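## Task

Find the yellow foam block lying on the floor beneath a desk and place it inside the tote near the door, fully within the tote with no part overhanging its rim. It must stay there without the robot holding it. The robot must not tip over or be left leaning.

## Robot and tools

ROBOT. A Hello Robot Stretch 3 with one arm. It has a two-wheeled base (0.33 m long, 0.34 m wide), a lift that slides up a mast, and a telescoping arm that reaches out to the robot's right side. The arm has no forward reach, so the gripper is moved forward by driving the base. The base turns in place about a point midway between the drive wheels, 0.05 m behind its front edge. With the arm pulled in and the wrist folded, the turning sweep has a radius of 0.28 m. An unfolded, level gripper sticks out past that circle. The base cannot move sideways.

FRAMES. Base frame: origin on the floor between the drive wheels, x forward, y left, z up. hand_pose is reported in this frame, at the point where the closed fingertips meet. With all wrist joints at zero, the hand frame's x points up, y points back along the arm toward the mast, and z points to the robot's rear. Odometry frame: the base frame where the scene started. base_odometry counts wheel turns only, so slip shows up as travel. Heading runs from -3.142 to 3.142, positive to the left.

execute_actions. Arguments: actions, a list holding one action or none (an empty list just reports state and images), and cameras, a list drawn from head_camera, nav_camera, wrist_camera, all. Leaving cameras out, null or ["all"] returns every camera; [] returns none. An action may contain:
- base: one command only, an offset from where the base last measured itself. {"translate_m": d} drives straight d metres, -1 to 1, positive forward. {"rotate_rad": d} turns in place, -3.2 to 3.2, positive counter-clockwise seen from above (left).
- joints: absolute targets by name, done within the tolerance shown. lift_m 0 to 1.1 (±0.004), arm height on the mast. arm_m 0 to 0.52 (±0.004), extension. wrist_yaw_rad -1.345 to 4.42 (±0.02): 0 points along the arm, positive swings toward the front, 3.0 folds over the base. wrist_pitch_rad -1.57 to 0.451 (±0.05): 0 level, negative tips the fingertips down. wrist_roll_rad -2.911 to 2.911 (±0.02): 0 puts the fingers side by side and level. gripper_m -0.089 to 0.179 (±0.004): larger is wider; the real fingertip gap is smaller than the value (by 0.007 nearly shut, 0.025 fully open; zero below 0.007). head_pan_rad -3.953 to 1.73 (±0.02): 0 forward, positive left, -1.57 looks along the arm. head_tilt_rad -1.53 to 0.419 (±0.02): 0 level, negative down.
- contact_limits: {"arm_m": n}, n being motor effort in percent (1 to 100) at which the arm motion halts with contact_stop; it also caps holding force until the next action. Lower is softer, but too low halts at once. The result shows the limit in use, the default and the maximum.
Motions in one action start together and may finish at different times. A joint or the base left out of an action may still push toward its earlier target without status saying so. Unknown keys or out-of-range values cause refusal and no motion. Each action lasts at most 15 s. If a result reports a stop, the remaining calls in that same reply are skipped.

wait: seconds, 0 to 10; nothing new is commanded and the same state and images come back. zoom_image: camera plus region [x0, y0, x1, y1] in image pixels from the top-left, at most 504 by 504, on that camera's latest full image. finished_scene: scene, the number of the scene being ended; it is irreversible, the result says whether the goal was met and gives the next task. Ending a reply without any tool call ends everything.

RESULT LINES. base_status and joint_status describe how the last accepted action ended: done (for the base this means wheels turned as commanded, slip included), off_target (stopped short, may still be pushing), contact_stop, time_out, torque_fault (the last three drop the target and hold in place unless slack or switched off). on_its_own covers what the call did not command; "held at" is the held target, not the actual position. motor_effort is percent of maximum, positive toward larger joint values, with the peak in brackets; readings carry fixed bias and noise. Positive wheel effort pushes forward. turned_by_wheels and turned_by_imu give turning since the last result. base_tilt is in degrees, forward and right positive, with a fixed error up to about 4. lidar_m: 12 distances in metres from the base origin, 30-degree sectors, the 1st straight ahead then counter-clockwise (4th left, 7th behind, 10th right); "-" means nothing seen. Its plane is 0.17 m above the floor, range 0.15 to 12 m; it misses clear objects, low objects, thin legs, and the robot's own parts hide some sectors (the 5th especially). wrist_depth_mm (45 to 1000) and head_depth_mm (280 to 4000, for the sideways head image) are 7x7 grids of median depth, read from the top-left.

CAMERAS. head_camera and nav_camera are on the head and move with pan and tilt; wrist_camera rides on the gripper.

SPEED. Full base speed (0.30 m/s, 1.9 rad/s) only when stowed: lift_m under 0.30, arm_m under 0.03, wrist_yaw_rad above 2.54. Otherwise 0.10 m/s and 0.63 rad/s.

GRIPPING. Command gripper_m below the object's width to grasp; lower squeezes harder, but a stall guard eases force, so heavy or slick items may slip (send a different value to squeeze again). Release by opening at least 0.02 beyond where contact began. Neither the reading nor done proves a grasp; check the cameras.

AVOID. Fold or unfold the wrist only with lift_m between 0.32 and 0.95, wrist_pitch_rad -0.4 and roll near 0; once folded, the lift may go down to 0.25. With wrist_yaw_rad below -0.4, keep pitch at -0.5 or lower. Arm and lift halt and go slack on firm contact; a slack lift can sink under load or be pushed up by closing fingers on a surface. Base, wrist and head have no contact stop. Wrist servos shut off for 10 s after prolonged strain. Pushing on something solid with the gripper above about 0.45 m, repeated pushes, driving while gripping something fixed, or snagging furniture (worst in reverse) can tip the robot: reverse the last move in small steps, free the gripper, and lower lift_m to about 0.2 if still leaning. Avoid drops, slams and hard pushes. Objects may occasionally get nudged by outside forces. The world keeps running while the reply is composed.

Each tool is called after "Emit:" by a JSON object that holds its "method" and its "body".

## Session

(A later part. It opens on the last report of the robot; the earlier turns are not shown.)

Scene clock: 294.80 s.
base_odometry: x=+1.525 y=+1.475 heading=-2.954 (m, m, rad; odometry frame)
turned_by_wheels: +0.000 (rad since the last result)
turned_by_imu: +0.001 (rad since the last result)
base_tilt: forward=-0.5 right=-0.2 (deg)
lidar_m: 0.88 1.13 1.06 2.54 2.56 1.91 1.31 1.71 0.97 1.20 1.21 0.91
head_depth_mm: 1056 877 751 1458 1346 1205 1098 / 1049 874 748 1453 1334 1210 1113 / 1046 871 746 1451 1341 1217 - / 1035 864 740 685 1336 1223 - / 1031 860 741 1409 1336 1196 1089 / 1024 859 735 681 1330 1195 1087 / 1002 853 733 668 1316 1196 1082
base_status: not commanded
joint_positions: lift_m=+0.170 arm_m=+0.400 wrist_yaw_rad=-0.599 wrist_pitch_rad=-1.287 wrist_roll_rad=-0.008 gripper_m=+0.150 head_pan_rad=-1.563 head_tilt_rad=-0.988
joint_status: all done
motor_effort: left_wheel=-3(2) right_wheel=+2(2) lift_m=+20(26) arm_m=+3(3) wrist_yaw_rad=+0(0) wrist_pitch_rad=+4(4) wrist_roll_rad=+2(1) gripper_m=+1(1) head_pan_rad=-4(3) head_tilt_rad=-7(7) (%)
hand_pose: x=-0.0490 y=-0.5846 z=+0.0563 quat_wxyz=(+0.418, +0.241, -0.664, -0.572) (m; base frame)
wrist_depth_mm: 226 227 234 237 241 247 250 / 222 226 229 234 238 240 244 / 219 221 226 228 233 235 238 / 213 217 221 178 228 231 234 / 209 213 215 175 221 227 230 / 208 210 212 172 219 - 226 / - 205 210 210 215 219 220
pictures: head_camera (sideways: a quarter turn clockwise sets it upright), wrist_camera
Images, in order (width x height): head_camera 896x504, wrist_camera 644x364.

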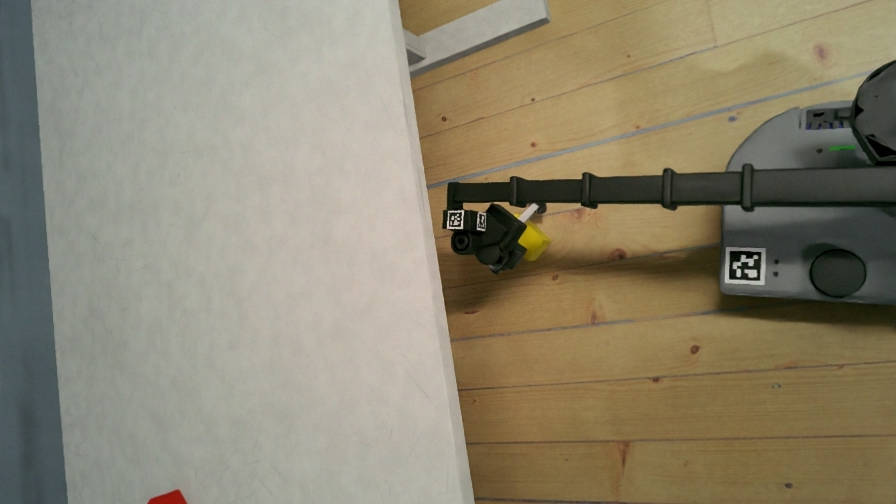

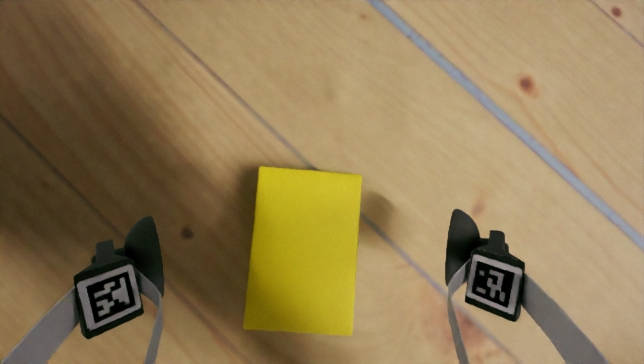

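Emit:
{"method": "execute_actions", "body": {"actions": [{"joints": {"lift_m": 0.138, "gripper_m": 0.11}}], "cameras": ["wrist_camera"]}}

Emit:
{"method": "execute_actions", "body": {"actions": [{"joints": {"gripper_m": 0.02}}], "cameras": ["wrist_camera"]}}

Scene clock: 309.27 s.
base_odometry: x=+1.525 y=+1.475 heading=-2.954 (m, m, rad; odometry frame)
turned_by_wheels: +0.000 (rad since the last result)
turned_by_imu: +0.001 (rad since the last result)
base_tilt: forward=-0.5 right=-0.2 (deg)
lidar_m: 0.88 1.13 1.06 2.55 2.56 1.91 1.31 1.72 0.97 1.20 1.20 0.91
head_depth_mm: 1055 875 751 1458 1347 1213 1094 / 1049 872 748 1454 1345 1209 1108 / 1043 869 747 1457 1338 1216 - / 1035 863 744 686 1339 1226 - / 1028 859 739 1417 1337 1196 1090 / 1020 855 735 683 1322 1191 1082 / 1003 854 733 666 1324 1185 1083
base_status: not commanded
joint_positions: lift_m=+0.138 arm_m=+0.400 wrist_yaw_rad=-0.599 wrist_pitch_rad=-1.287 wrist_roll_rad=-0.008 gripper_m=+0.110 head_pan_rad=-1.563 head_tilt_rad=-0.988
joint_status: all done
motor_effort: left_wheel=-2(3) right_wheel=+2(2) lift_m=+21(22) arm_m=+2(3) wrist_yaw_rad=+1(0) wrist_pitch_rad=+3(3) wrist_roll_rad=+2(2) gripper_m=+1(90) head_pan_rad=-4(4) head_tilt_rad=-8(7) (%)
hand_pose: x=-0.0490 y=-0.5847 z=+0.0243 quat_wxyz=(+0.418, +0.241, -0.664, -0.572) (m; base frame)
wrist_depth_mm: 194 197 200 205 206 210 215 / 191 193 196 200 203 206 209 / 186 190 193 195 199 202 204 / 184 186 188 146 194 197 201 / 180 183 143 143 190 195 197 / 177 179 140 141 188 191 194 / 174 175 176 138 183 186 189
pictures: wrist_camera
Images, in order (width x height): wrist_camera 644x364.

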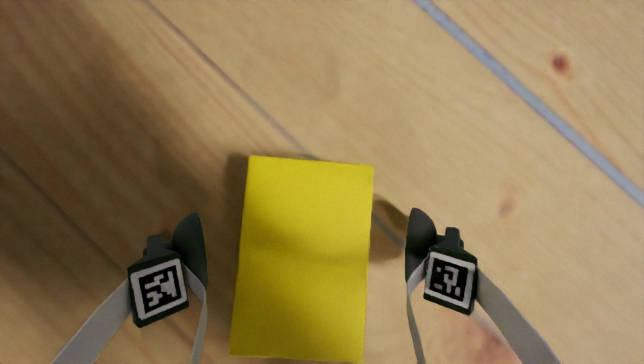

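Scene clock: 310.67 s.
base_odometry: x=+1.525 y=+1.475 heading=-2.954 (m, m, rad; odometry frame)
turned_by_wheels: +0.000 (rad since the last result)
turned_by_imu: +0.000 (rad since the last result)
base_tilt: forward=-0.5 right=-0.2 (deg)
lidar_m: 0.89 1.12 1.06 2.54 2.56 1.91 1.31 1.71 0.98 1.20 1.20 0.91
head_depth_mm: 1051 878 752 1456 1354 1208 1097 / 1048 873 748 1456 1334 1202 1111 / 1043 871 743 1456 1341 1225 - / 1037 866 741 688 1315 1224 - / 1030 863 739 1420 1336 1197 1084 / 1021 856 737 682 1324 1191 1083 / 1005 851 732 667 1333 1193 1082
base_status: not commanded
joint_positions: lift_m=+0.138 arm_m=+0.400 wrist_yaw_rad=-0.599 wrist_pitch_rad=-1.287 wrist_roll_rad=-0.008 gripper_m=+0.021 head_pan_rad=-1.563 head_tilt_rad=-0.988
joint_status: all done
motor_effort: left_wheel=-3(3) right_wheel=+2(3) lift_m=+21(21) arm_m=+2(3) wrist_yaw_rad=+1(1) wrist_pitch_rad=+3(4) wrist_roll_rad=+2(2) gripper_m=-18(98) head_pan_rad=-4(4) head_tilt_rad=-7(8) (%)
hand_pose: x=-0.0490 y=-0.5847 z=+0.0243 quat_wxyz=(+0.418, +0.241, -0.664, -0.572) (m; base frame)
wrist_depth_mm: 194 197 200 202 208 211 214 / 190 192 197 199 203 206 210 / 186 190 192 195 199 201 205 / 183 186 187 143 194 197 200 / 181 183 139 139 192 194 197 / 177 179 137 137 186 190 193 / 174 176 177 135 184 186 189
pictures: wrist_camera
Images, in order (width x height): wrist_camera 644x364.

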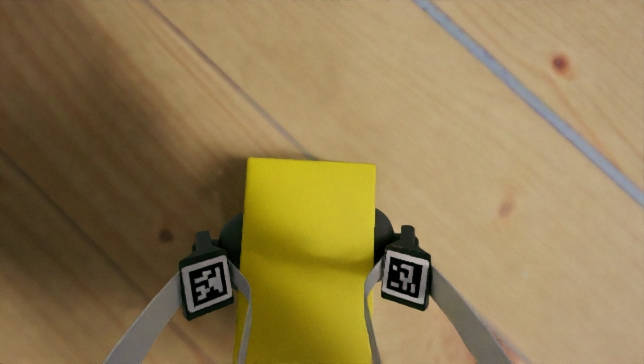

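Emit:
{"method": "execute_actions", "body": {"actions": [{"joints": {"lift_m": 0.36, "wrist_pitch_rad": -0.4, "wrist_yaw_rad": 0.8, "arm_m": 0.17, "gripper_m": 0.005}}], "cameras": ["head_camera", "wrist_camera"]}}

Scene clock: 364.60 s.
base_odometry: x=+1.525 y=+1.475 heading=-2.954 (m, m, rad; odometry frame)
turned_by_wheels: +0.000 (rad since the last result)
turned_by_imu: +0.001 (rad since the last result)
base_tilt: forward=-0.5 right=-0.2 (deg)
lidar_m: 0.88 1.12 1.06 2.55 2.56 1.91 1.31 1.71 0.97 1.20 1.21 0.90
head_depth_mm: 1063 878 752 1457 1352 1214 1110 / 1048 873 748 1466 1353 1211 1112 / 1043 869 744 1455 1326 1238 - / 1035 865 745 1425 1290 1226 - / 1029 860 740 687 1311 1196 1088 / 1018 854 736 683 1328 1196 1084 / 1001 852 736 667 1316 1189 1077
base_status: not commanded
joint_positions: lift_m=+0.360 arm_m=+0.170 wrist_yaw_rad=+0.799 wrist_pitch_rad=-0.423 wrist_roll_rad=-0.008 gripper_m=+0.009 head_pan_rad=-1.563 head_tilt_rad=-0.988
joint_status: gripper_m off_target (ended at +0.009, target +0.005); the others done
motor_effort: left_wheel=-2(3) right_wheel=+2(3) lift_m=+36(39) arm_m=-3(4) wrist_yaw_rad=+1(3) wrist_pitch_rad=+12(12) wrist_roll_rad=+2(2) gripper_m=-21(84) head_pan_rad=-4(4) head_tilt_rad=-8(7) (%)
hand_pose: x=+0.1389 y=-0.4714 z=+0.3712 quat_wxyz=(+0.697, +0.405, -0.576, +0.134) (m; base frame)
wrist_depth_mm: - 574 - 878 742 647 583 / - 639 - 963 795 707 617 / 985 887 - - 860 773 653 / 773 834 780 142 851 802 696 / 698 658 139 139 718 713 699 / 552 581 135 136 575 593 596 / 494 494 470 134 501 509 510
pictures: head_camera (sideways: a quarter turn clockwise sets it upright), wrist_camera
Images, in order (width x height): head_camera 896x504, wrist_camera 644x364.

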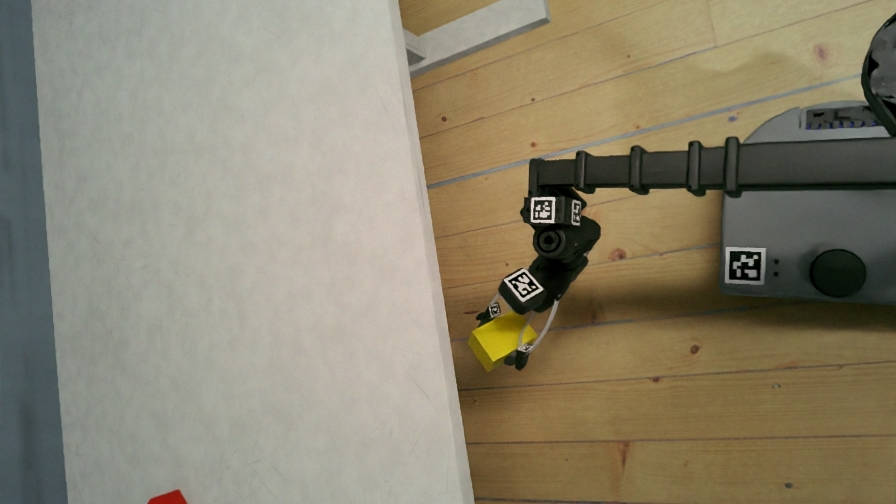

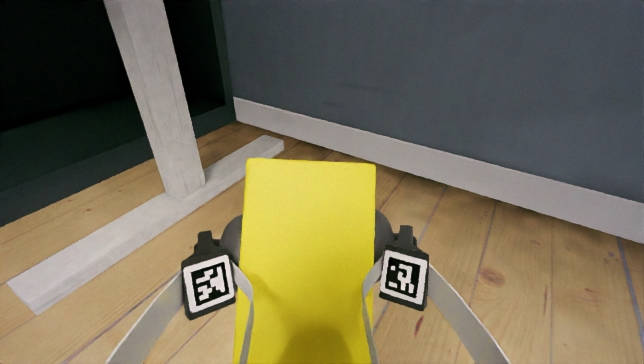

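Emit:
{"method": "execute_actions", "body": {"actions": [{"base": {"rotate_rad": 1.478}, "joints": {"wrist_yaw_rad": 2.7, "arm_m": 0.0, "lift_m": 0.33, "head_pan_rad": 0.0, "head_tilt_rad": -0.9}}]}}

Scene clock: 372.00 s.
base_odometry: x=+1.525 y=+1.475 heading=-1.476 (m, m, rad; odometry frame)
turned_by_wheels: +1.478 (rad since the last result)
turned_by_imu: +1.457 (rad since the last result)
base_tilt: forward=-0.5 right=-0.3 (deg)
lidar_m: 1.77 2.55 2.02 1.31 1.71 0.98 1.20 1.20 0.91 0.88 1.31 1.06
head_depth_mm: 1587 1479 1786 1582 1404 1238 1101 / 1620 1905 1835 1608 1395 1228 1098 / 2536 2288 1875 1594 1394 1229 1099 / 2423 2284 1873 1590 1386 1225 1107 / 2368 2281 1858 1578 1374 1221 1079 / 2306 2254 1851 1578 1365 1213 1087 / 2216 2243 1849 1573 1371 1216 1084
base_status: done
joint_positions: lift_m=+0.330 arm_m=+0.000 wrist_yaw_rad=+2.698 wrist_pitch_rad=-0.422 wrist_roll_rad=-0.007 gripper_m=+0.009 head_pan_rad=-0.007 head_tilt_rad=-0.902
joint_status: all done
motor_effort: left_wheel=-3(7) right_wheel=+3(7) lift_m=+20(34) arm_m=-3(4) wrist_yaw_rad=+2(4) wrist_pitch_rad=+11(11) wrist_roll_rad=+1(2) gripper_m=-21(21) head_pan_rad=+4(46) head_tilt_rad=+1(15) (%)
hand_pose: x=+0.0748 y=+0.0569 z=+0.3421 quat_wxyz=(+0.297, +0.704, -0.006, +0.645) (m; base frame)
wrist_depth_mm: - - - - - - - / - - - - - - - / - - - - - - - / 818 822 784 142 842 832 866 / 688 639 139 139 683 678 673 / - 566 135 137 551 556 567 / - - 133 134 473 483 485
pictures: head_camera (sideways: a quarter turn clockwise sets it upright), nav_camera (sideways: a quarter turn counterclockwise sets it upright), wrist_camera
Images, in order (width x height): head_camera 896x504, nav_camera 672x504, wrist_camera 644x364.

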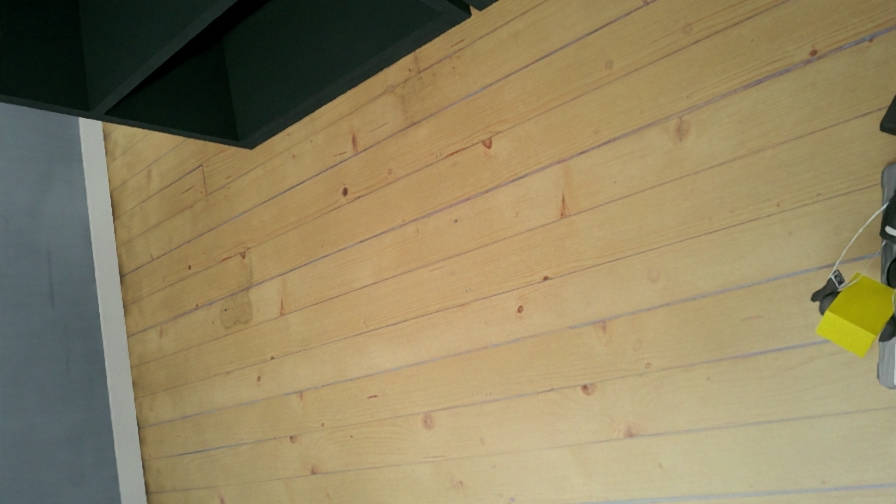

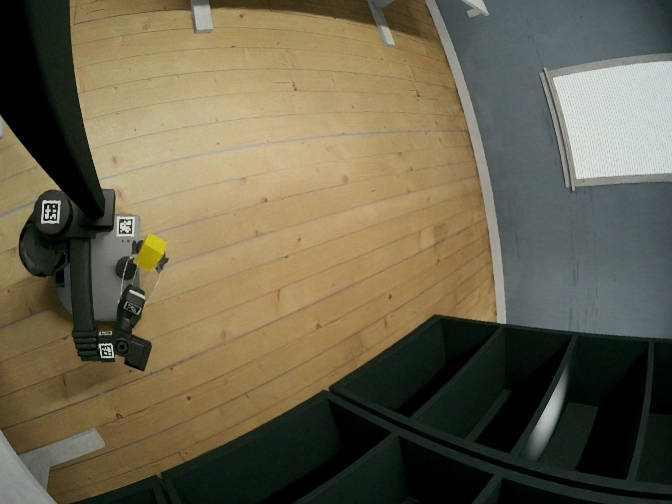

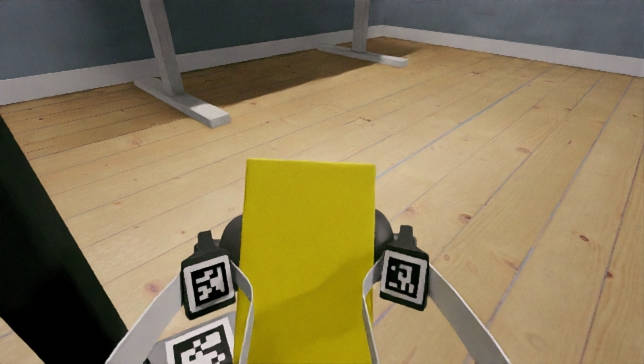

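Emit:
{"method": "execute_actions", "body": {"actions": [{"joints": {"lift_m": 0.292}}], "cameras": []}}

Emit:
{"method": "execute_actions", "body": {"actions": [{"base": {"translate_m": 1.0}, "joints": {"head_pan_rad": -0.3}}], "cameras": ["head_camera", "wrist_camera"]}}

Scene clock: 385.43 s.
base_odometry: x=+1.525 y=+1.475 heading=-1.476 (m, m, rad; odometry frame)
turned_by_wheels: +0.000 (rad since the last result)
turned_by_imu: +0.001 (rad since the last result)
base_tilt: forward=-0.5 right=-0.2 (deg)
lidar_m: 1.78 2.55 2.02 1.31 1.71 0.97 1.20 1.20 0.91 0.88 1.31 1.06
head_depth_mm: 1574 1482 1781 1578 1394 1226 1099 / 1634 1926 1828 1604 1390 1233 1100 / 2543 2309 1878 1595 1388 1228 1099 / 2438 2273 1874 1584 1384 1225 1105 / 2376 2267 1851 1585 1385 1219 1092 / 2281 2255 1846 1569 1374 1210 1087 / 2244 2243 1856 1571 1364 1216 1088
base_status: not commanded
joint_positions: lift_m=+0.292 arm_m=+0.000 wrist_yaw_rad=+2.698 wrist_pitch_rad=-0.422 wrist_roll_rad=-0.007 gripper_m=+0.009 head_pan_rad=-0.007 head_tilt_rad=-0.902
joint_status: all done
motor_effort: left_wheel=-3(3) right_wheel=+3(3) lift_m=+20(20) arm_m=-3(3) wrist_yaw_rad=+3(3) wrist_pitch_rad=+11(11) wrist_roll_rad=+1(1) gripper_m=-22(21) head_pan_rad=+4(5) head_tilt_rad=+1(1) (%)
hand_pose: x=+0.0748 y=+0.0569 z=+0.3041 quat_wxyz=(+0.297, +0.704, -0.006, +0.645) (m; base frame)
wrist_depth_mm: - - - - - - - / - - - - - - - / 987 989 - - - - - / 745 741 704 141 770 772 769 / 613 602 138 139 630 625 616 / - 520 135 137 500 512 518 / - - 133 134 432 439 434
pictures: none
No camera images: the call's "cameras" was empty. Leave "cameras" out to get every camera's image.

Scene clock: 390.53 s.
base_odometry: x=+1.619 y=+0.479 heading=-1.476 (m, m, rad; odometry frame)
turned_by_wheels: +0.000 (rad since the last result)
turned_by_imu: +0.004 (rad since the last result)
base_tilt: forward=-0.5 right=-0.3 (deg)
lidar_m: 1.60 1.60 1.82 1.72 2.00 2.27 1.93 1.30 1.21 0.61 1.02 0.83
head_depth_mm: 668 984 1097 956 1310 1193 1109 / 689 884 1062 1407 1337 1225 1116 / 1825 2101 1072 1415 1382 1227 1118 / 1729 2071 1873 1596 1387 1220 1111 / 1625 1899 1868 1581 1371 1216 1096 / 1530 1769 1858 1582 1381 1220 1093 / 1430 1652 1816 1575 1371 1212 1086
base_status: done
joint_positions: lift_m=+0.292 arm_m=+0.000 wrist_yaw_rad=+2.698 wrist_pitch_rad=-0.422 wrist_roll_rad=-0.007 gripper_m=+0.009 head_pan_rad=-0.293 head_tilt_rad=-0.901
joint_status: all done
motor_effort: left_wheel=-3(8) right_wheel=+3(10) lift_m=+21(21) arm_m=-3(2) wrist_yaw_rad=+0(1) wrist_pitch_rad=+11(11) wrist_roll_rad=+1(1) gripper_m=-21(22) head_pan_rad=-3(30) head_tilt_rad=+0(1) (%)
hand_pose: x=+0.0747 y=+0.0569 z=+0.3041 quat_wxyz=(+0.297, +0.704, -0.006, +0.645) (m; base frame)
wrist_depth_mm: - - - - - - - / - - - - - - - / 976 998 - - - - - / 739 731 723 142 762 761 772 / - 607 139 139 626 626 619 / - 520 135 136 494 513 518 / - - 133 134 440 441 440
pictures: head_camera (sideways: a quarter turn clockwise sets it upright), wrist_camera
Images, in order (width x height): head_camera 896x504, wrist_camera 644x364.

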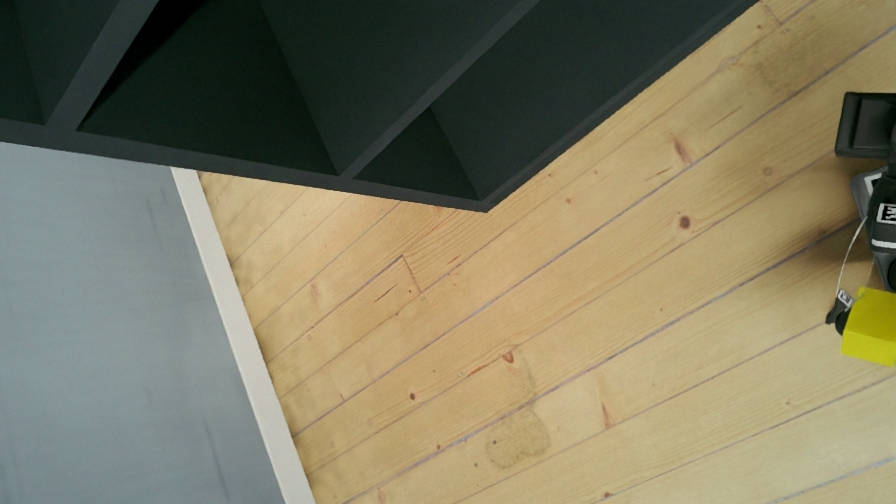

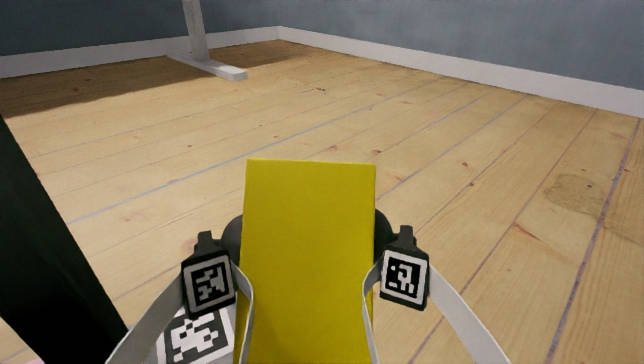

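Emit:
{"method": "execute_actions", "body": {"actions": [{"base": {"translate_m": 1.0}, "joints": {"head_pan_rad": -1.1, "head_tilt_rad": -0.7}}], "cameras": ["head_camera", "nav_camera"]}}

Scene clock: 404.10 s.
base_odometry: x=+1.714 y=-0.516 heading=-1.477 (m, m, rad; odometry frame)
turned_by_wheels: +0.000 (rad since the last result)
turned_by_imu: +0.004 (rad since the last result)
base_tilt: forward=-0.5 right=-0.3 (deg)
lidar_m: 0.65 0.65 0.74 1.23 2.29 2.29 2.92 1.21 0.41 0.59 1.38 0.77
head_depth_mm: 2026 2316 2505 1944 1580 1140 1012 / 2072 2346 2479 1948 1571 1325 1142 / 2111 2419 2372 1909 1567 1318 1143 / 2152 2486 2470 1925 1567 1320 1132 / 1844 2045 2201 1914 1551 1307 1137 / 1374 1481 1617 1734 1552 1307 1131 / 1105 1199 1290 1374 1434 1304 1122
base_status: done
joint_positions: lift_m=+0.292 arm_m=+0.000 wrist_yaw_rad=+2.699 wrist_pitch_rad=-0.422 wrist_roll_rad=-0.007 gripper_m=+0.009 head_pan_rad=-1.093 head_tilt_rad=-0.704
joint_status: all done
motor_effort: left_wheel=-4(8) right_wheel=+3(10) lift_m=+20(21) arm_m=-2(3) wrist_yaw_rad=+2(1) wrist_pitch_rad=+11(11) wrist_roll_rad=+1(1) gripper_m=-21(22) head_pan_rad=-4(45) head_tilt_rad=+2(23) (%)
hand_pose: x=+0.0747 y=+0.0569 z=+0.3041 quat_wxyz=(+0.297, +0.704, -0.006, +0.645) (m; base frame)
wrist_depth_mm: - - - 828 661 547 461 / - - - 914 689 566 483 / 999 993 - 944 762 610 510 / 731 777 694 141 744 642 531 / - 608 139 139 629 620 548 / - 516 135 136 495 509 520 / - - 133 134 434 437 442
pictures: head_camera (sideways: a quarter turn clockwise sets it upright), nav_camera (sideways: a quarter turn counterclockwise sets it upright)
Images, in order (width x height): head_camera 896x504, nav_camera 672x504.

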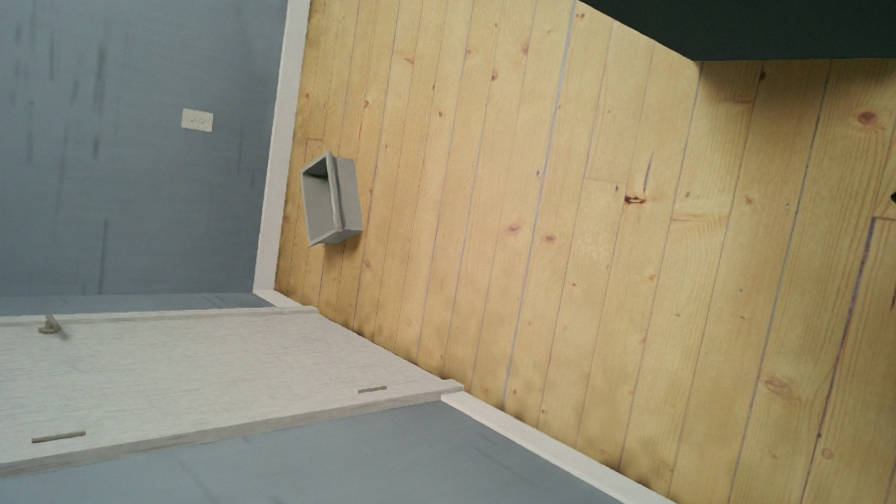

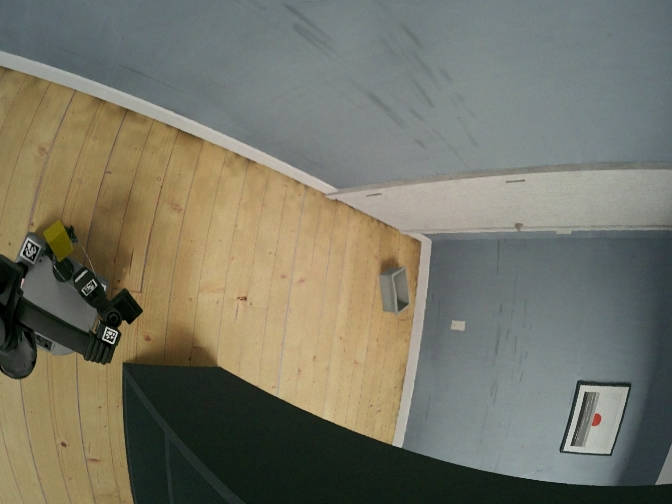

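Emit:
{"method": "execute_actions", "body": {"actions": [{"base": {"rotate_rad": -1.17}, "joints": {"head_pan_rad": 0.0, "head_tilt_rad": -0.9}}], "cameras": ["head_camera"]}}

Scene clock: 423.67 s.
base_odometry: x=+1.714 y=-0.516 heading=-2.646 (m, m, rad; odometry frame)
turned_by_wheels: -1.170 (rad since the last result)
turned_by_imu: -1.150 (rad since the last result)
base_tilt: forward=-0.5 right=-0.3 (deg)
lidar_m: 1.73 0.83 0.66 0.65 0.70 1.05 1.85 2.28 2.91 1.22 0.42 0.50
head_depth_mm: 2155 2350 1932 1136 983 948 1105 / 2173 2356 1914 1624 1375 1212 1101 / 2211 2281 1900 1612 1392 1228 1102 / 2262 2190 1895 1606 1392 1224 1100 / 2266 2298 1889 1586 1380 1226 1092 / 1749 1875 1839 1611 1390 1224 1090 / 1321 1402 1532 1516 1379 1213 1090
base_status: done
joint_positions: lift_m=+0.292 arm_m=+0.000 wrist_yaw_rad=+2.699 wrist_pitch_rad=-0.422 wrist_roll_rad=-0.007 gripper_m=+0.009 head_pan_rad=-0.007 head_tilt_rad=-0.889
joint_status: all done
motor_effort: left_wheel=+3(11) right_wheel=-5(12) lift_m=+21(21) arm_m=-3(3) wrist_yaw_rad=+2(1) wrist_pitch_rad=+11(12) wrist_roll_rad=+1(1) gripper_m=-21(21) head_pan_rad=+4(48) head_tilt_rad=-7(28) (%)
hand_pose: x=+0.0747 y=+0.0569 z=+0.3041 quat_wxyz=(+0.297, +0.704, -0.006, +0.645) (m; base frame)
wrist_depth_mm: 525 560 610 695 757 867 996 / 557 603 671 740 834 961 - / 612 662 738 823 912 - - / 651 689 712 142 753 764 778 / - 593 139 139 631 616 618 / - 510 135 137 498 510 524 / - - 133 134 435 439 441
pictures: head_camera (sideways: a quarter turn clockwise sets it upright)
Images, in order (width x height): head_camera 896x504.

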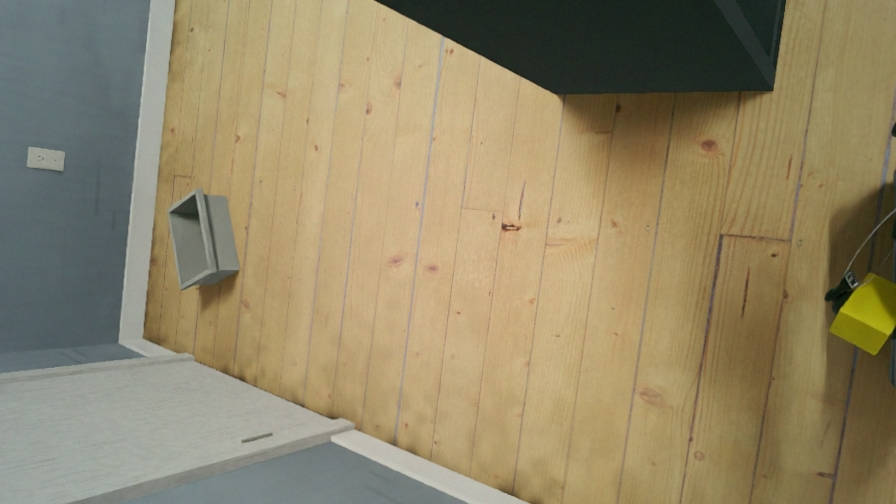

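Emit:
{"method": "execute_actions", "body": {"actions": [{"base": {"translate_m": 1.0}}], "cameras": ["head_camera"]}}

Scene clock: 435.07 s.
base_odometry: x=+0.834 y=-0.991 heading=-2.646 (m, m, rad; odometry frame)
turned_by_wheels: +0.000 (rad since the last result)
turned_by_imu: +0.005 (rad since the last result)
base_tilt: forward=-0.5 right=-0.2 (deg)
lidar_m: 1.45 0.66 0.54 0.53 0.58 0.87 2.85 0.54 0.50 1.82 1.88 1.49
head_depth_mm: 1265 1486 1780 1621 1408 1232 1099 / 1277 1521 1787 1614 1394 1233 1101 / 1300 1538 1812 1585 1399 1235 1101 / 1321 1558 1793 1550 1392 1224 1098 / 1342 1597 1848 1600 1394 1222 1091 / 1329 1535 1703 1553 1379 1224 1099 / 1070 1142 1209 1279 1327 1218 1090
base_status: done
joint_positions: lift_m=+0.292 arm_m=+0.000 wrist_yaw_rad=+2.699 wrist_pitch_rad=-0.422 wrist_roll_rad=-0.007 gripper_m=+0.009 head_pan_rad=-0.007 head_tilt_rad=-0.890
joint_status: not commanded
motor_effort: left_wheel=+3(10) right_wheel=-4(9) lift_m=+20(21) arm_m=-3(2) wrist_yaw_rad=+2(2) wrist_pitch_rad=+11(11) wrist_roll_rad=+1(1) gripper_m=-21(22) head_pan_rad=+4(4) head_tilt_rad=-6(7) (%)
hand_pose: x=+0.0747 y=+0.0569 z=+0.3041 quat_wxyz=(+0.297, +0.704, -0.006, +0.645) (m; base frame)
wrist_depth_mm: 440 474 520 563 616 685 791 / 469 514 563 600 675 786 924 / 510 552 612 679 767 892 - / 552 591 634 141 735 772 797 / - 596 138 139 623 614 619 / - 511 135 137 505 510 517 / - - 133 134 437 443 442
pictures: head_camera (sideways: a quarter turn clockwise sets it upright)
Images, in order (width x height): head_camera 896x504.

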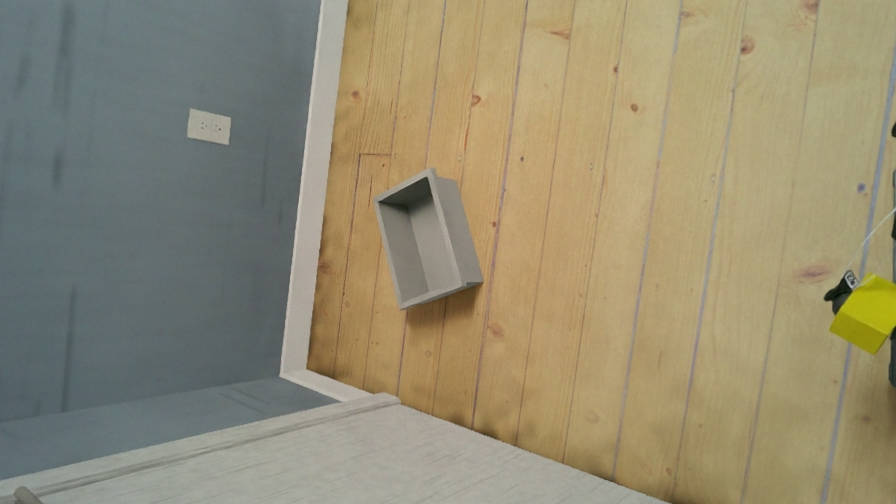

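Emit:
{"method": "execute_actions", "body": {"actions": [{"base": {"translate_m": 0.52}, "joints": {"head_pan_rad": -1.57, "head_tilt_rad": -1.1}}], "cameras": []}}

Emit:
{"method": "execute_actions", "body": {"actions": [{"base": {"rotate_rad": 1.465}, "joints": {"lift_m": 0.35, "wrist_yaw_rad": 0.4, "arm_m": 0.28}}], "cameras": ["head_camera"]}}

Emit:
{"method": "execute_actions", "body": {"actions": [{"joints": {"lift_m": 0.31, "wrist_pitch_rad": -1.28}}], "cameras": ["head_camera", "wrist_camera"]}}

Scene clock: 478.77 s.
base_odometry: x=+0.376 y=-1.239 heading=-2.646 (m, m, rad; odometry frame)
turned_by_wheels: +0.000 (rad since the last result)
turned_by_imu: +0.003 (rad since the last result)
base_tilt: forward=-0.5 right=-0.2 (deg)
lidar_m: 0.96 0.58 0.46 0.46 0.49 0.77 1.32 0.91 1.25 2.60 1.22 0.97
head_depth_mm: 2028 1783 1586 1430 1298 1194 1123 / 2013 1790 1591 1427 1298 1205 - / 2031 1769 1580 1430 1304 - - / 2015 1768 1582 1413 1317 - - / 2021 1756 1559 1410 1290 1190 1057 / 1986 1743 1559 1406 1284 1183 1094 / 1916 1747 1564 1397 1287 1159 1088
base_status: done
joint_positions: lift_m=+0.292 arm_m=+0.000 wrist_yaw_rad=+2.699 wrist_pitch_rad=-0.422 wrist_roll_rad=-0.007 gripper_m=+0.009 head_pan_rad=-1.564 head_tilt_rad=-1.087
joint_status: all done
motor_effort: left_wheel=+3(9) right_wheel=-4(8) lift_m=+20(21) arm_m=-3(3) wrist_yaw_rad=+1(2) wrist_pitch_rad=+11(11) wrist_roll_rad=+1(1) gripper_m=-20(21) head_pan_rad=-4(46) head_tilt_rad=-7(30) (%)
hand_pose: x=+0.0747 y=+0.0569 z=+0.3041 quat_wxyz=(+0.297, +0.704, -0.006, +0.645) (m; base frame)
wrist_depth_mm: 379 412 444 490 550 624 722 / 404 439 483 540 609 710 757 / 439 471 528 587 672 799 801 / 478 514 557 142 729 778 761 / - 560 138 139 645 596 481 / - 514 135 136 512 498 473 / - - 133 134 437 408 348
pictures: none
No camera images: the call's "cameras" was empty. Leave "cameras" out to get every camera's image.

Scene clock: 482.03 s.
base_odometry: x=+0.376 y=-1.239 heading=-1.181 (m, m, rad; odometry frame)
turned_by_wheels: +1.465 (rad since the last result)
turned_by_imu: +1.443 (rad since the last result)
base_tilt: forward=-0.5 right=-0.2 (deg)
lidar_m: 0.46 0.47 0.67 1.89 0.97 1.10 2.96 1.35 0.99 0.96 0.64 0.47
head_depth_mm: 924 1136 1477 1428 1306 1193 1128 / 928 1144 1477 1434 1298 1208 - / 933 1154 1494 1385 1291 - - / 935 1162 1464 1366 1275 - - / 939 1171 1483 1417 1278 1184 1090 / 947 1183 1488 1408 1286 1177 1089 / 949 1158 1343 1334 1266 1175 1089
base_status: done
joint_positions: lift_m=+0.350 arm_m=+0.280 wrist_yaw_rad=+0.401 wrist_pitch_rad=-0.422 wrist_roll_rad=-0.007 gripper_m=+0.009 head_pan_rad=-1.564 head_tilt_rad=-1.087
joint_status: all done
motor_effort: left_wheel=-2(7) right_wheel=+2(9) lift_m=+36(38) arm_m=+2(2) wrist_yaw_rad=+0(1) wrist_pitch_rad=+11(11) wrist_roll_rad=+1(1) gripper_m=-22(22) head_pan_rad=-4(4) head_tilt_rad=-8(8) (%)
hand_pose: x=+0.0658 y=-0.6308 z=+0.3614 quat_wxyz=(+0.710, +0.283, -0.645, -0.007) (m; base frame)
wrist_depth_mm: 378 480 468 422 383 351 327 / 389 504 523 461 419 377 344 / 402 522 589 509 455 414 377 / 414 539 659 141 496 443 404 / 433 561 139 139 534 491 446 / 442 547 135 136 540 526 468 / 425 490 463 134 493 498 489
pictures: head_camera (sideways: a quarter turn clockwise sets it upright)
Images, in order (width x height): head_camera 896x504.

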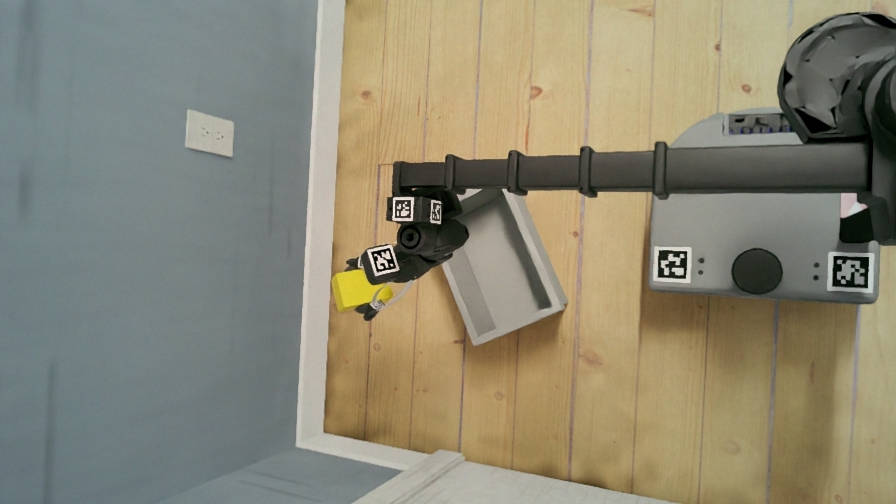

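Scene clock: 483.30 s.
base_odometry: x=+0.376 y=-1.239 heading=-1.181 (m, m, rad; odometry frame)
turned_by_wheels: +0.000 (rad since the last result)
turned_by_imu: +0.000 (rad since the last result)
base_tilt: forward=-0.5 right=-0.3 (deg)
lidar_m: 0.46 0.47 0.68 1.89 0.97 1.10 2.95 1.35 0.99 0.96 0.64 0.47
head_depth_mm: 923 1140 1466 1426 1299 1193 1119 / 924 1149 1483 1424 1299 1206 - / 930 1159 1490 1429 1292 - - / 941 1164 1502 1404 1271 - - / 941 1173 1489 1419 1277 1181 1095 / 947 1179 1493 1406 1283 1178 1089 / 950 1160 1342 1334 1268 1171 1090
base_status: not commanded
joint_positions: lift_m=+0.310 arm_m=+0.280 wrist_yaw_rad=+0.401 wrist_pitch_rad=-1.278 wrist_roll_rad=-0.007 gripper_m=+0.009 head_pan_rad=-1.564 head_tilt_rad=-1.087
joint_status: all done
motor_effort: left_wheel=-2(3) right_wheel=+2(2) lift_m=+20(34) arm_m=+3(3) wrist_yaw_rad=+0(0) wrist_pitch_rad=-1(11) wrist_roll_rad=+1(1) gripper_m=-21(22) head_pan_rad=-3(3) head_tilt_rad=-8(8) (%)
hand_pose: x=-0.0018 y=-0.4715 z=+0.1967 quat_wxyz=(+0.642, +0.527, -0.469, -0.299) (m; base frame)
wrist_depth_mm: 377 379 387 391 395 407 409 / 367 369 378 386 384 396 401 / 360 248 277 300 297 386 393 / 350 277 357 142 339 377 385 / 343 267 139 139 319 368 374 / 337 245 135 137 292 358 368 / 331 226 225 134 249 357 362
pictures: head_camera (sideways: a quarter turn clockwise sets it upright), wrist_camera
Images, in order (width x height): head_camera 896x504, wrist_camera 644x364.

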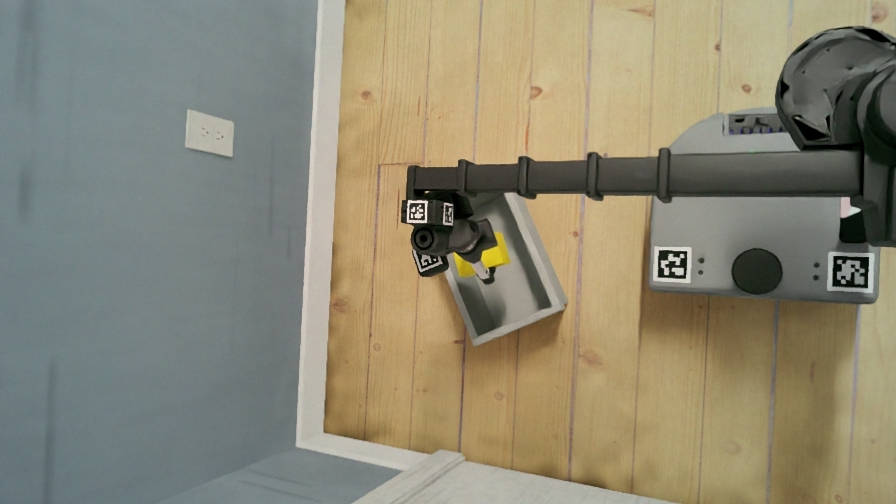

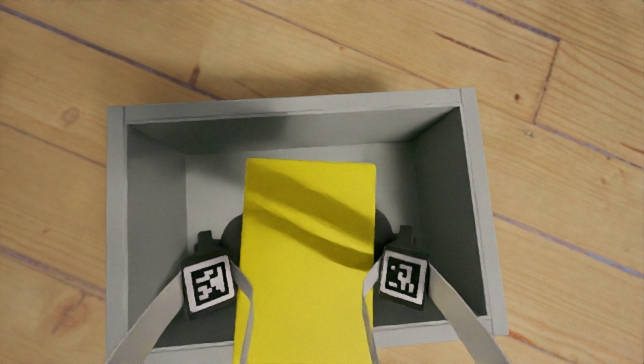

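Emit:
{"method": "execute_actions", "body": {"actions": [{"joints": {"lift_m": 0.153, "arm_m": 0.30}}], "cameras": ["head_camera", "wrist_camera"]}}

Scene clock: 499.13 s.
base_odometry: x=+0.376 y=-1.239 heading=-1.181 (m, m, rad; odometry frame)
turned_by_wheels: +0.000 (rad since the last result)
turned_by_imu: +0.001 (rad since the last result)
base_tilt: forward=-0.5 right=-0.2 (deg)
lidar_m: 0.46 0.47 0.68 1.89 0.97 1.10 2.95 1.35 0.99 0.96 0.64 0.47
head_depth_mm: 923 1144 1488 1435 1297 1196 1102 / 925 1148 1480 1429 1297 1205 - / 932 1159 1499 1439 1296 - - / 939 1159 1489 1442 1272 - - / 943 1175 1496 1412 1274 1180 1094 / 948 1179 1488 1409 1282 1181 1088 / 955 1154 1336 1331 1263 1172 1085
base_status: not commanded
joint_positions: lift_m=+0.153 arm_m=+0.300 wrist_yaw_rad=+0.401 wrist_pitch_rad=-1.280 wrist_roll_rad=-0.007 gripper_m=+0.009 head_pan_rad=-1.564 head_tilt_rad=-1.087
joint_status: all done
motor_effort: left_wheel=-2(3) right_wheel=+2(2) lift_m=+21(19) arm_m=+3(4) wrist_yaw_rad=+0(0) wrist_pitch_rad=+0(1) wrist_roll_rad=+1(1) gripper_m=-22(21) head_pan_rad=-4(3) head_tilt_rad=-8(8) (%)
hand_pose: x=-0.0019 y=-0.4911 z=+0.0397 quat_wxyz=(+0.642, +0.528, -0.469, -0.299) (m; base frame)
wrist_depth_mm: 101 101 105 109 113 117 117 / 132 136 142 149 157 162 129 / 179 200 204 208 212 189 130 / 188 199 201 142 208 194 132 / 186 194 139 138 204 196 133 / 182 191 135 136 198 198 135 / 180 188 189 134 195 189 137
pictures: head_camera (sideways: a quarter turn clockwise sets it upright), wrist_camera
Images, in order (width x height): head_camera 896x504, wrist_camera 644x364.

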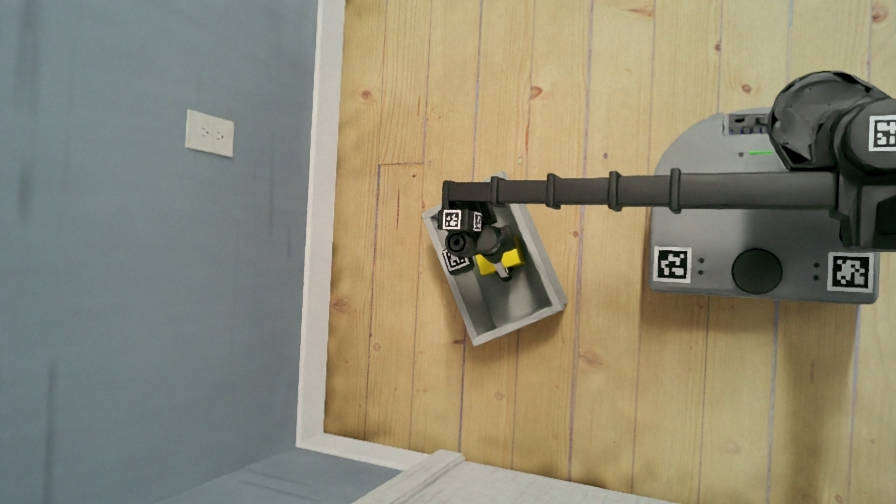

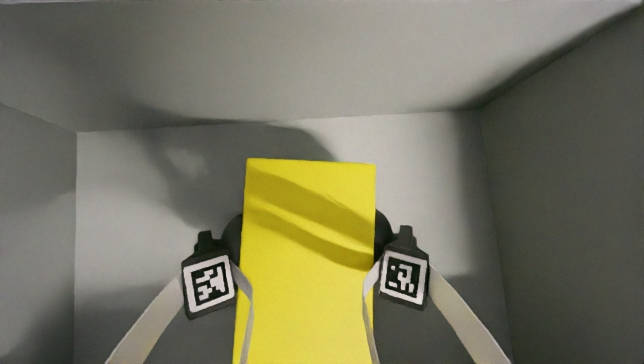

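Emit:
{"method": "execute_actions", "body": {"actions": [{"joints": {"lift_m": 0.142, "gripper_m": 0.11}}], "cameras": ["wrist_camera"]}}

Emit:
{"method": "execute_actions", "body": {"actions": [{"joints": {"lift_m": 0.28}}], "cameras": ["head_camera", "wrist_camera"]}}

Scene clock: 508.00 s.
base_odometry: x=+0.376 y=-1.239 heading=-1.181 (m, m, rad; odometry frame)
turned_by_wheels: +0.000 (rad since the last result)
turned_by_imu: +0.001 (rad since the last result)
base_tilt: forward=-0.5 right=-0.2 (deg)
lidar_m: 0.46 0.47 0.67 1.89 0.97 1.10 2.96 1.35 0.99 0.96 0.64 0.47
head_depth_mm: 924 1140 1478 1442 1301 1194 1105 / 928 1142 1487 1425 1304 1210 - / 934 1163 1505 1433 1299 - - / 941 1166 1489 1448 1280 - - / 942 1175 1503 1419 1270 1184 1094 / 943 1180 1486 1403 1288 1178 1091 / 949 1159 1334 1332 1267 1174 1091
base_status: not commanded
joint_positions: lift_m=+0.142 arm_m=+0.300 wrist_yaw_rad=+0.401 wrist_pitch_rad=-1.280 wrist_roll_rad=-0.007 gripper_m=+0.110 head_pan_rad=-1.564 head_tilt_rad=-1.087
joint_status: all done
motor_effort: left_wheel=-2(2) right_wheel=+2(2) lift_m=+21(20) arm_m=+3(3) wrist_yaw_rad=+0(1) wrist_pitch_rad=+0(0) wrist_roll_rad=+1(1) gripper_m=+1(88) head_pan_rad=-3(4) head_tilt_rad=-8(8) (%)
hand_pose: x=-0.0019 y=-0.4911 z=+0.0287 quat_wxyz=(+0.642, +0.528, -0.469, -0.299) (m; base frame)
wrist_depth_mm: 102 101 105 109 113 117 117 / 131 135 142 149 157 162 129 / 179 190 193 197 201 189 130 / 184 189 190 148 195 192 132 / 181 184 186 145 192 193 134 / 179 181 142 142 187 186 136 / 175 178 178 140 184 186 137
pictures: wrist_camera
Images, in order (width x height): wrist_camera 644x364.

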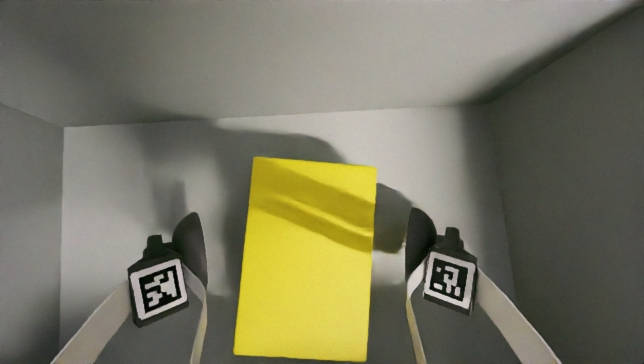

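Scene clock: 510.10 s.
base_odometry: x=+0.376 y=-1.239 heading=-1.181 (m, m, rad; odometry frame)
turned_by_wheels: +0.000 (rad since the last result)
turned_by_imu: +0.000 (rad since the last result)
base_tilt: forward=-0.5 right=-0.3 (deg)
lidar_m: 0.46 0.47 0.68 1.89 0.97 1.10 2.95 1.35 0.99 0.96 0.64 0.47
head_depth_mm: 920 1139 1485 1424 1304 1195 1107 / 929 1145 1481 1432 1299 1207 - / 929 1158 1497 1436 1294 - - / 939 1164 1494 1360 1275 - - / 943 1174 1496 1416 1276 1181 1092 / 943 1178 1493 1404 1287 1179 1087 / 956 1163 1338 1338 1269 1176 1093
base_status: not commanded
joint_positions: lift_m=+0.280 arm_m=+0.300 wrist_yaw_rad=+0.401 wrist_pitch_rad=-1.280 wrist_roll_rad=-0.007 gripper_m=+0.110 head_pan_rad=-1.564 head_tilt_rad=-1.087
joint_status: all done
motor_effort: left_wheel=-3(3) right_wheel=+2(2) lift_m=+35(37) arm_m=+2(2) wrist_yaw_rad=+0(0) wrist_pitch_rad=-1(1) wrist_roll_rad=+1(1) gripper_m=+1(1) head_pan_rad=-3(3) head_tilt_rad=-7(8) (%)
hand_pose: x=-0.0019 y=-0.4911 z=+0.1660 quat_wxyz=(+0.642, +0.528, -0.469, -0.299) (m; base frame)
wrist_depth_mm: 341 345 354 356 363 368 373 / 335 341 343 351 358 361 366 / 328 225 219 237 255 353 363 / 319 270 325 332 336 343 352 / 314 247 317 283 331 244 344 / 307 224 316 318 323 335 335 / 301 252 277 266 247 228 334
pictures: head_camera (sideways: a quarter turn clockwise sets it upright), wrist_camera
Images, in order (width x height): head_camera 896x504, wrist_camera 644x364.

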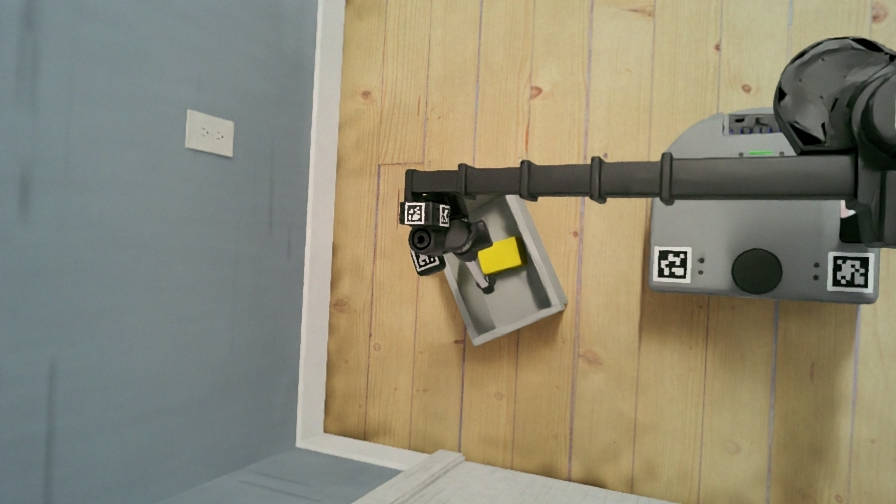

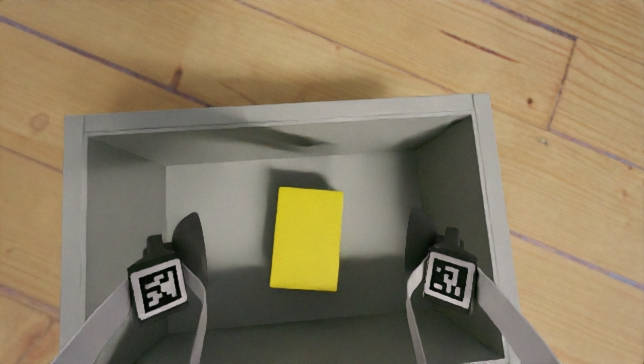

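The block is inside the tote and the gripper is clear.

Emit:
{"method": "finished_scene", "body": {"scene": 1}}

The scene is finished: the task was done.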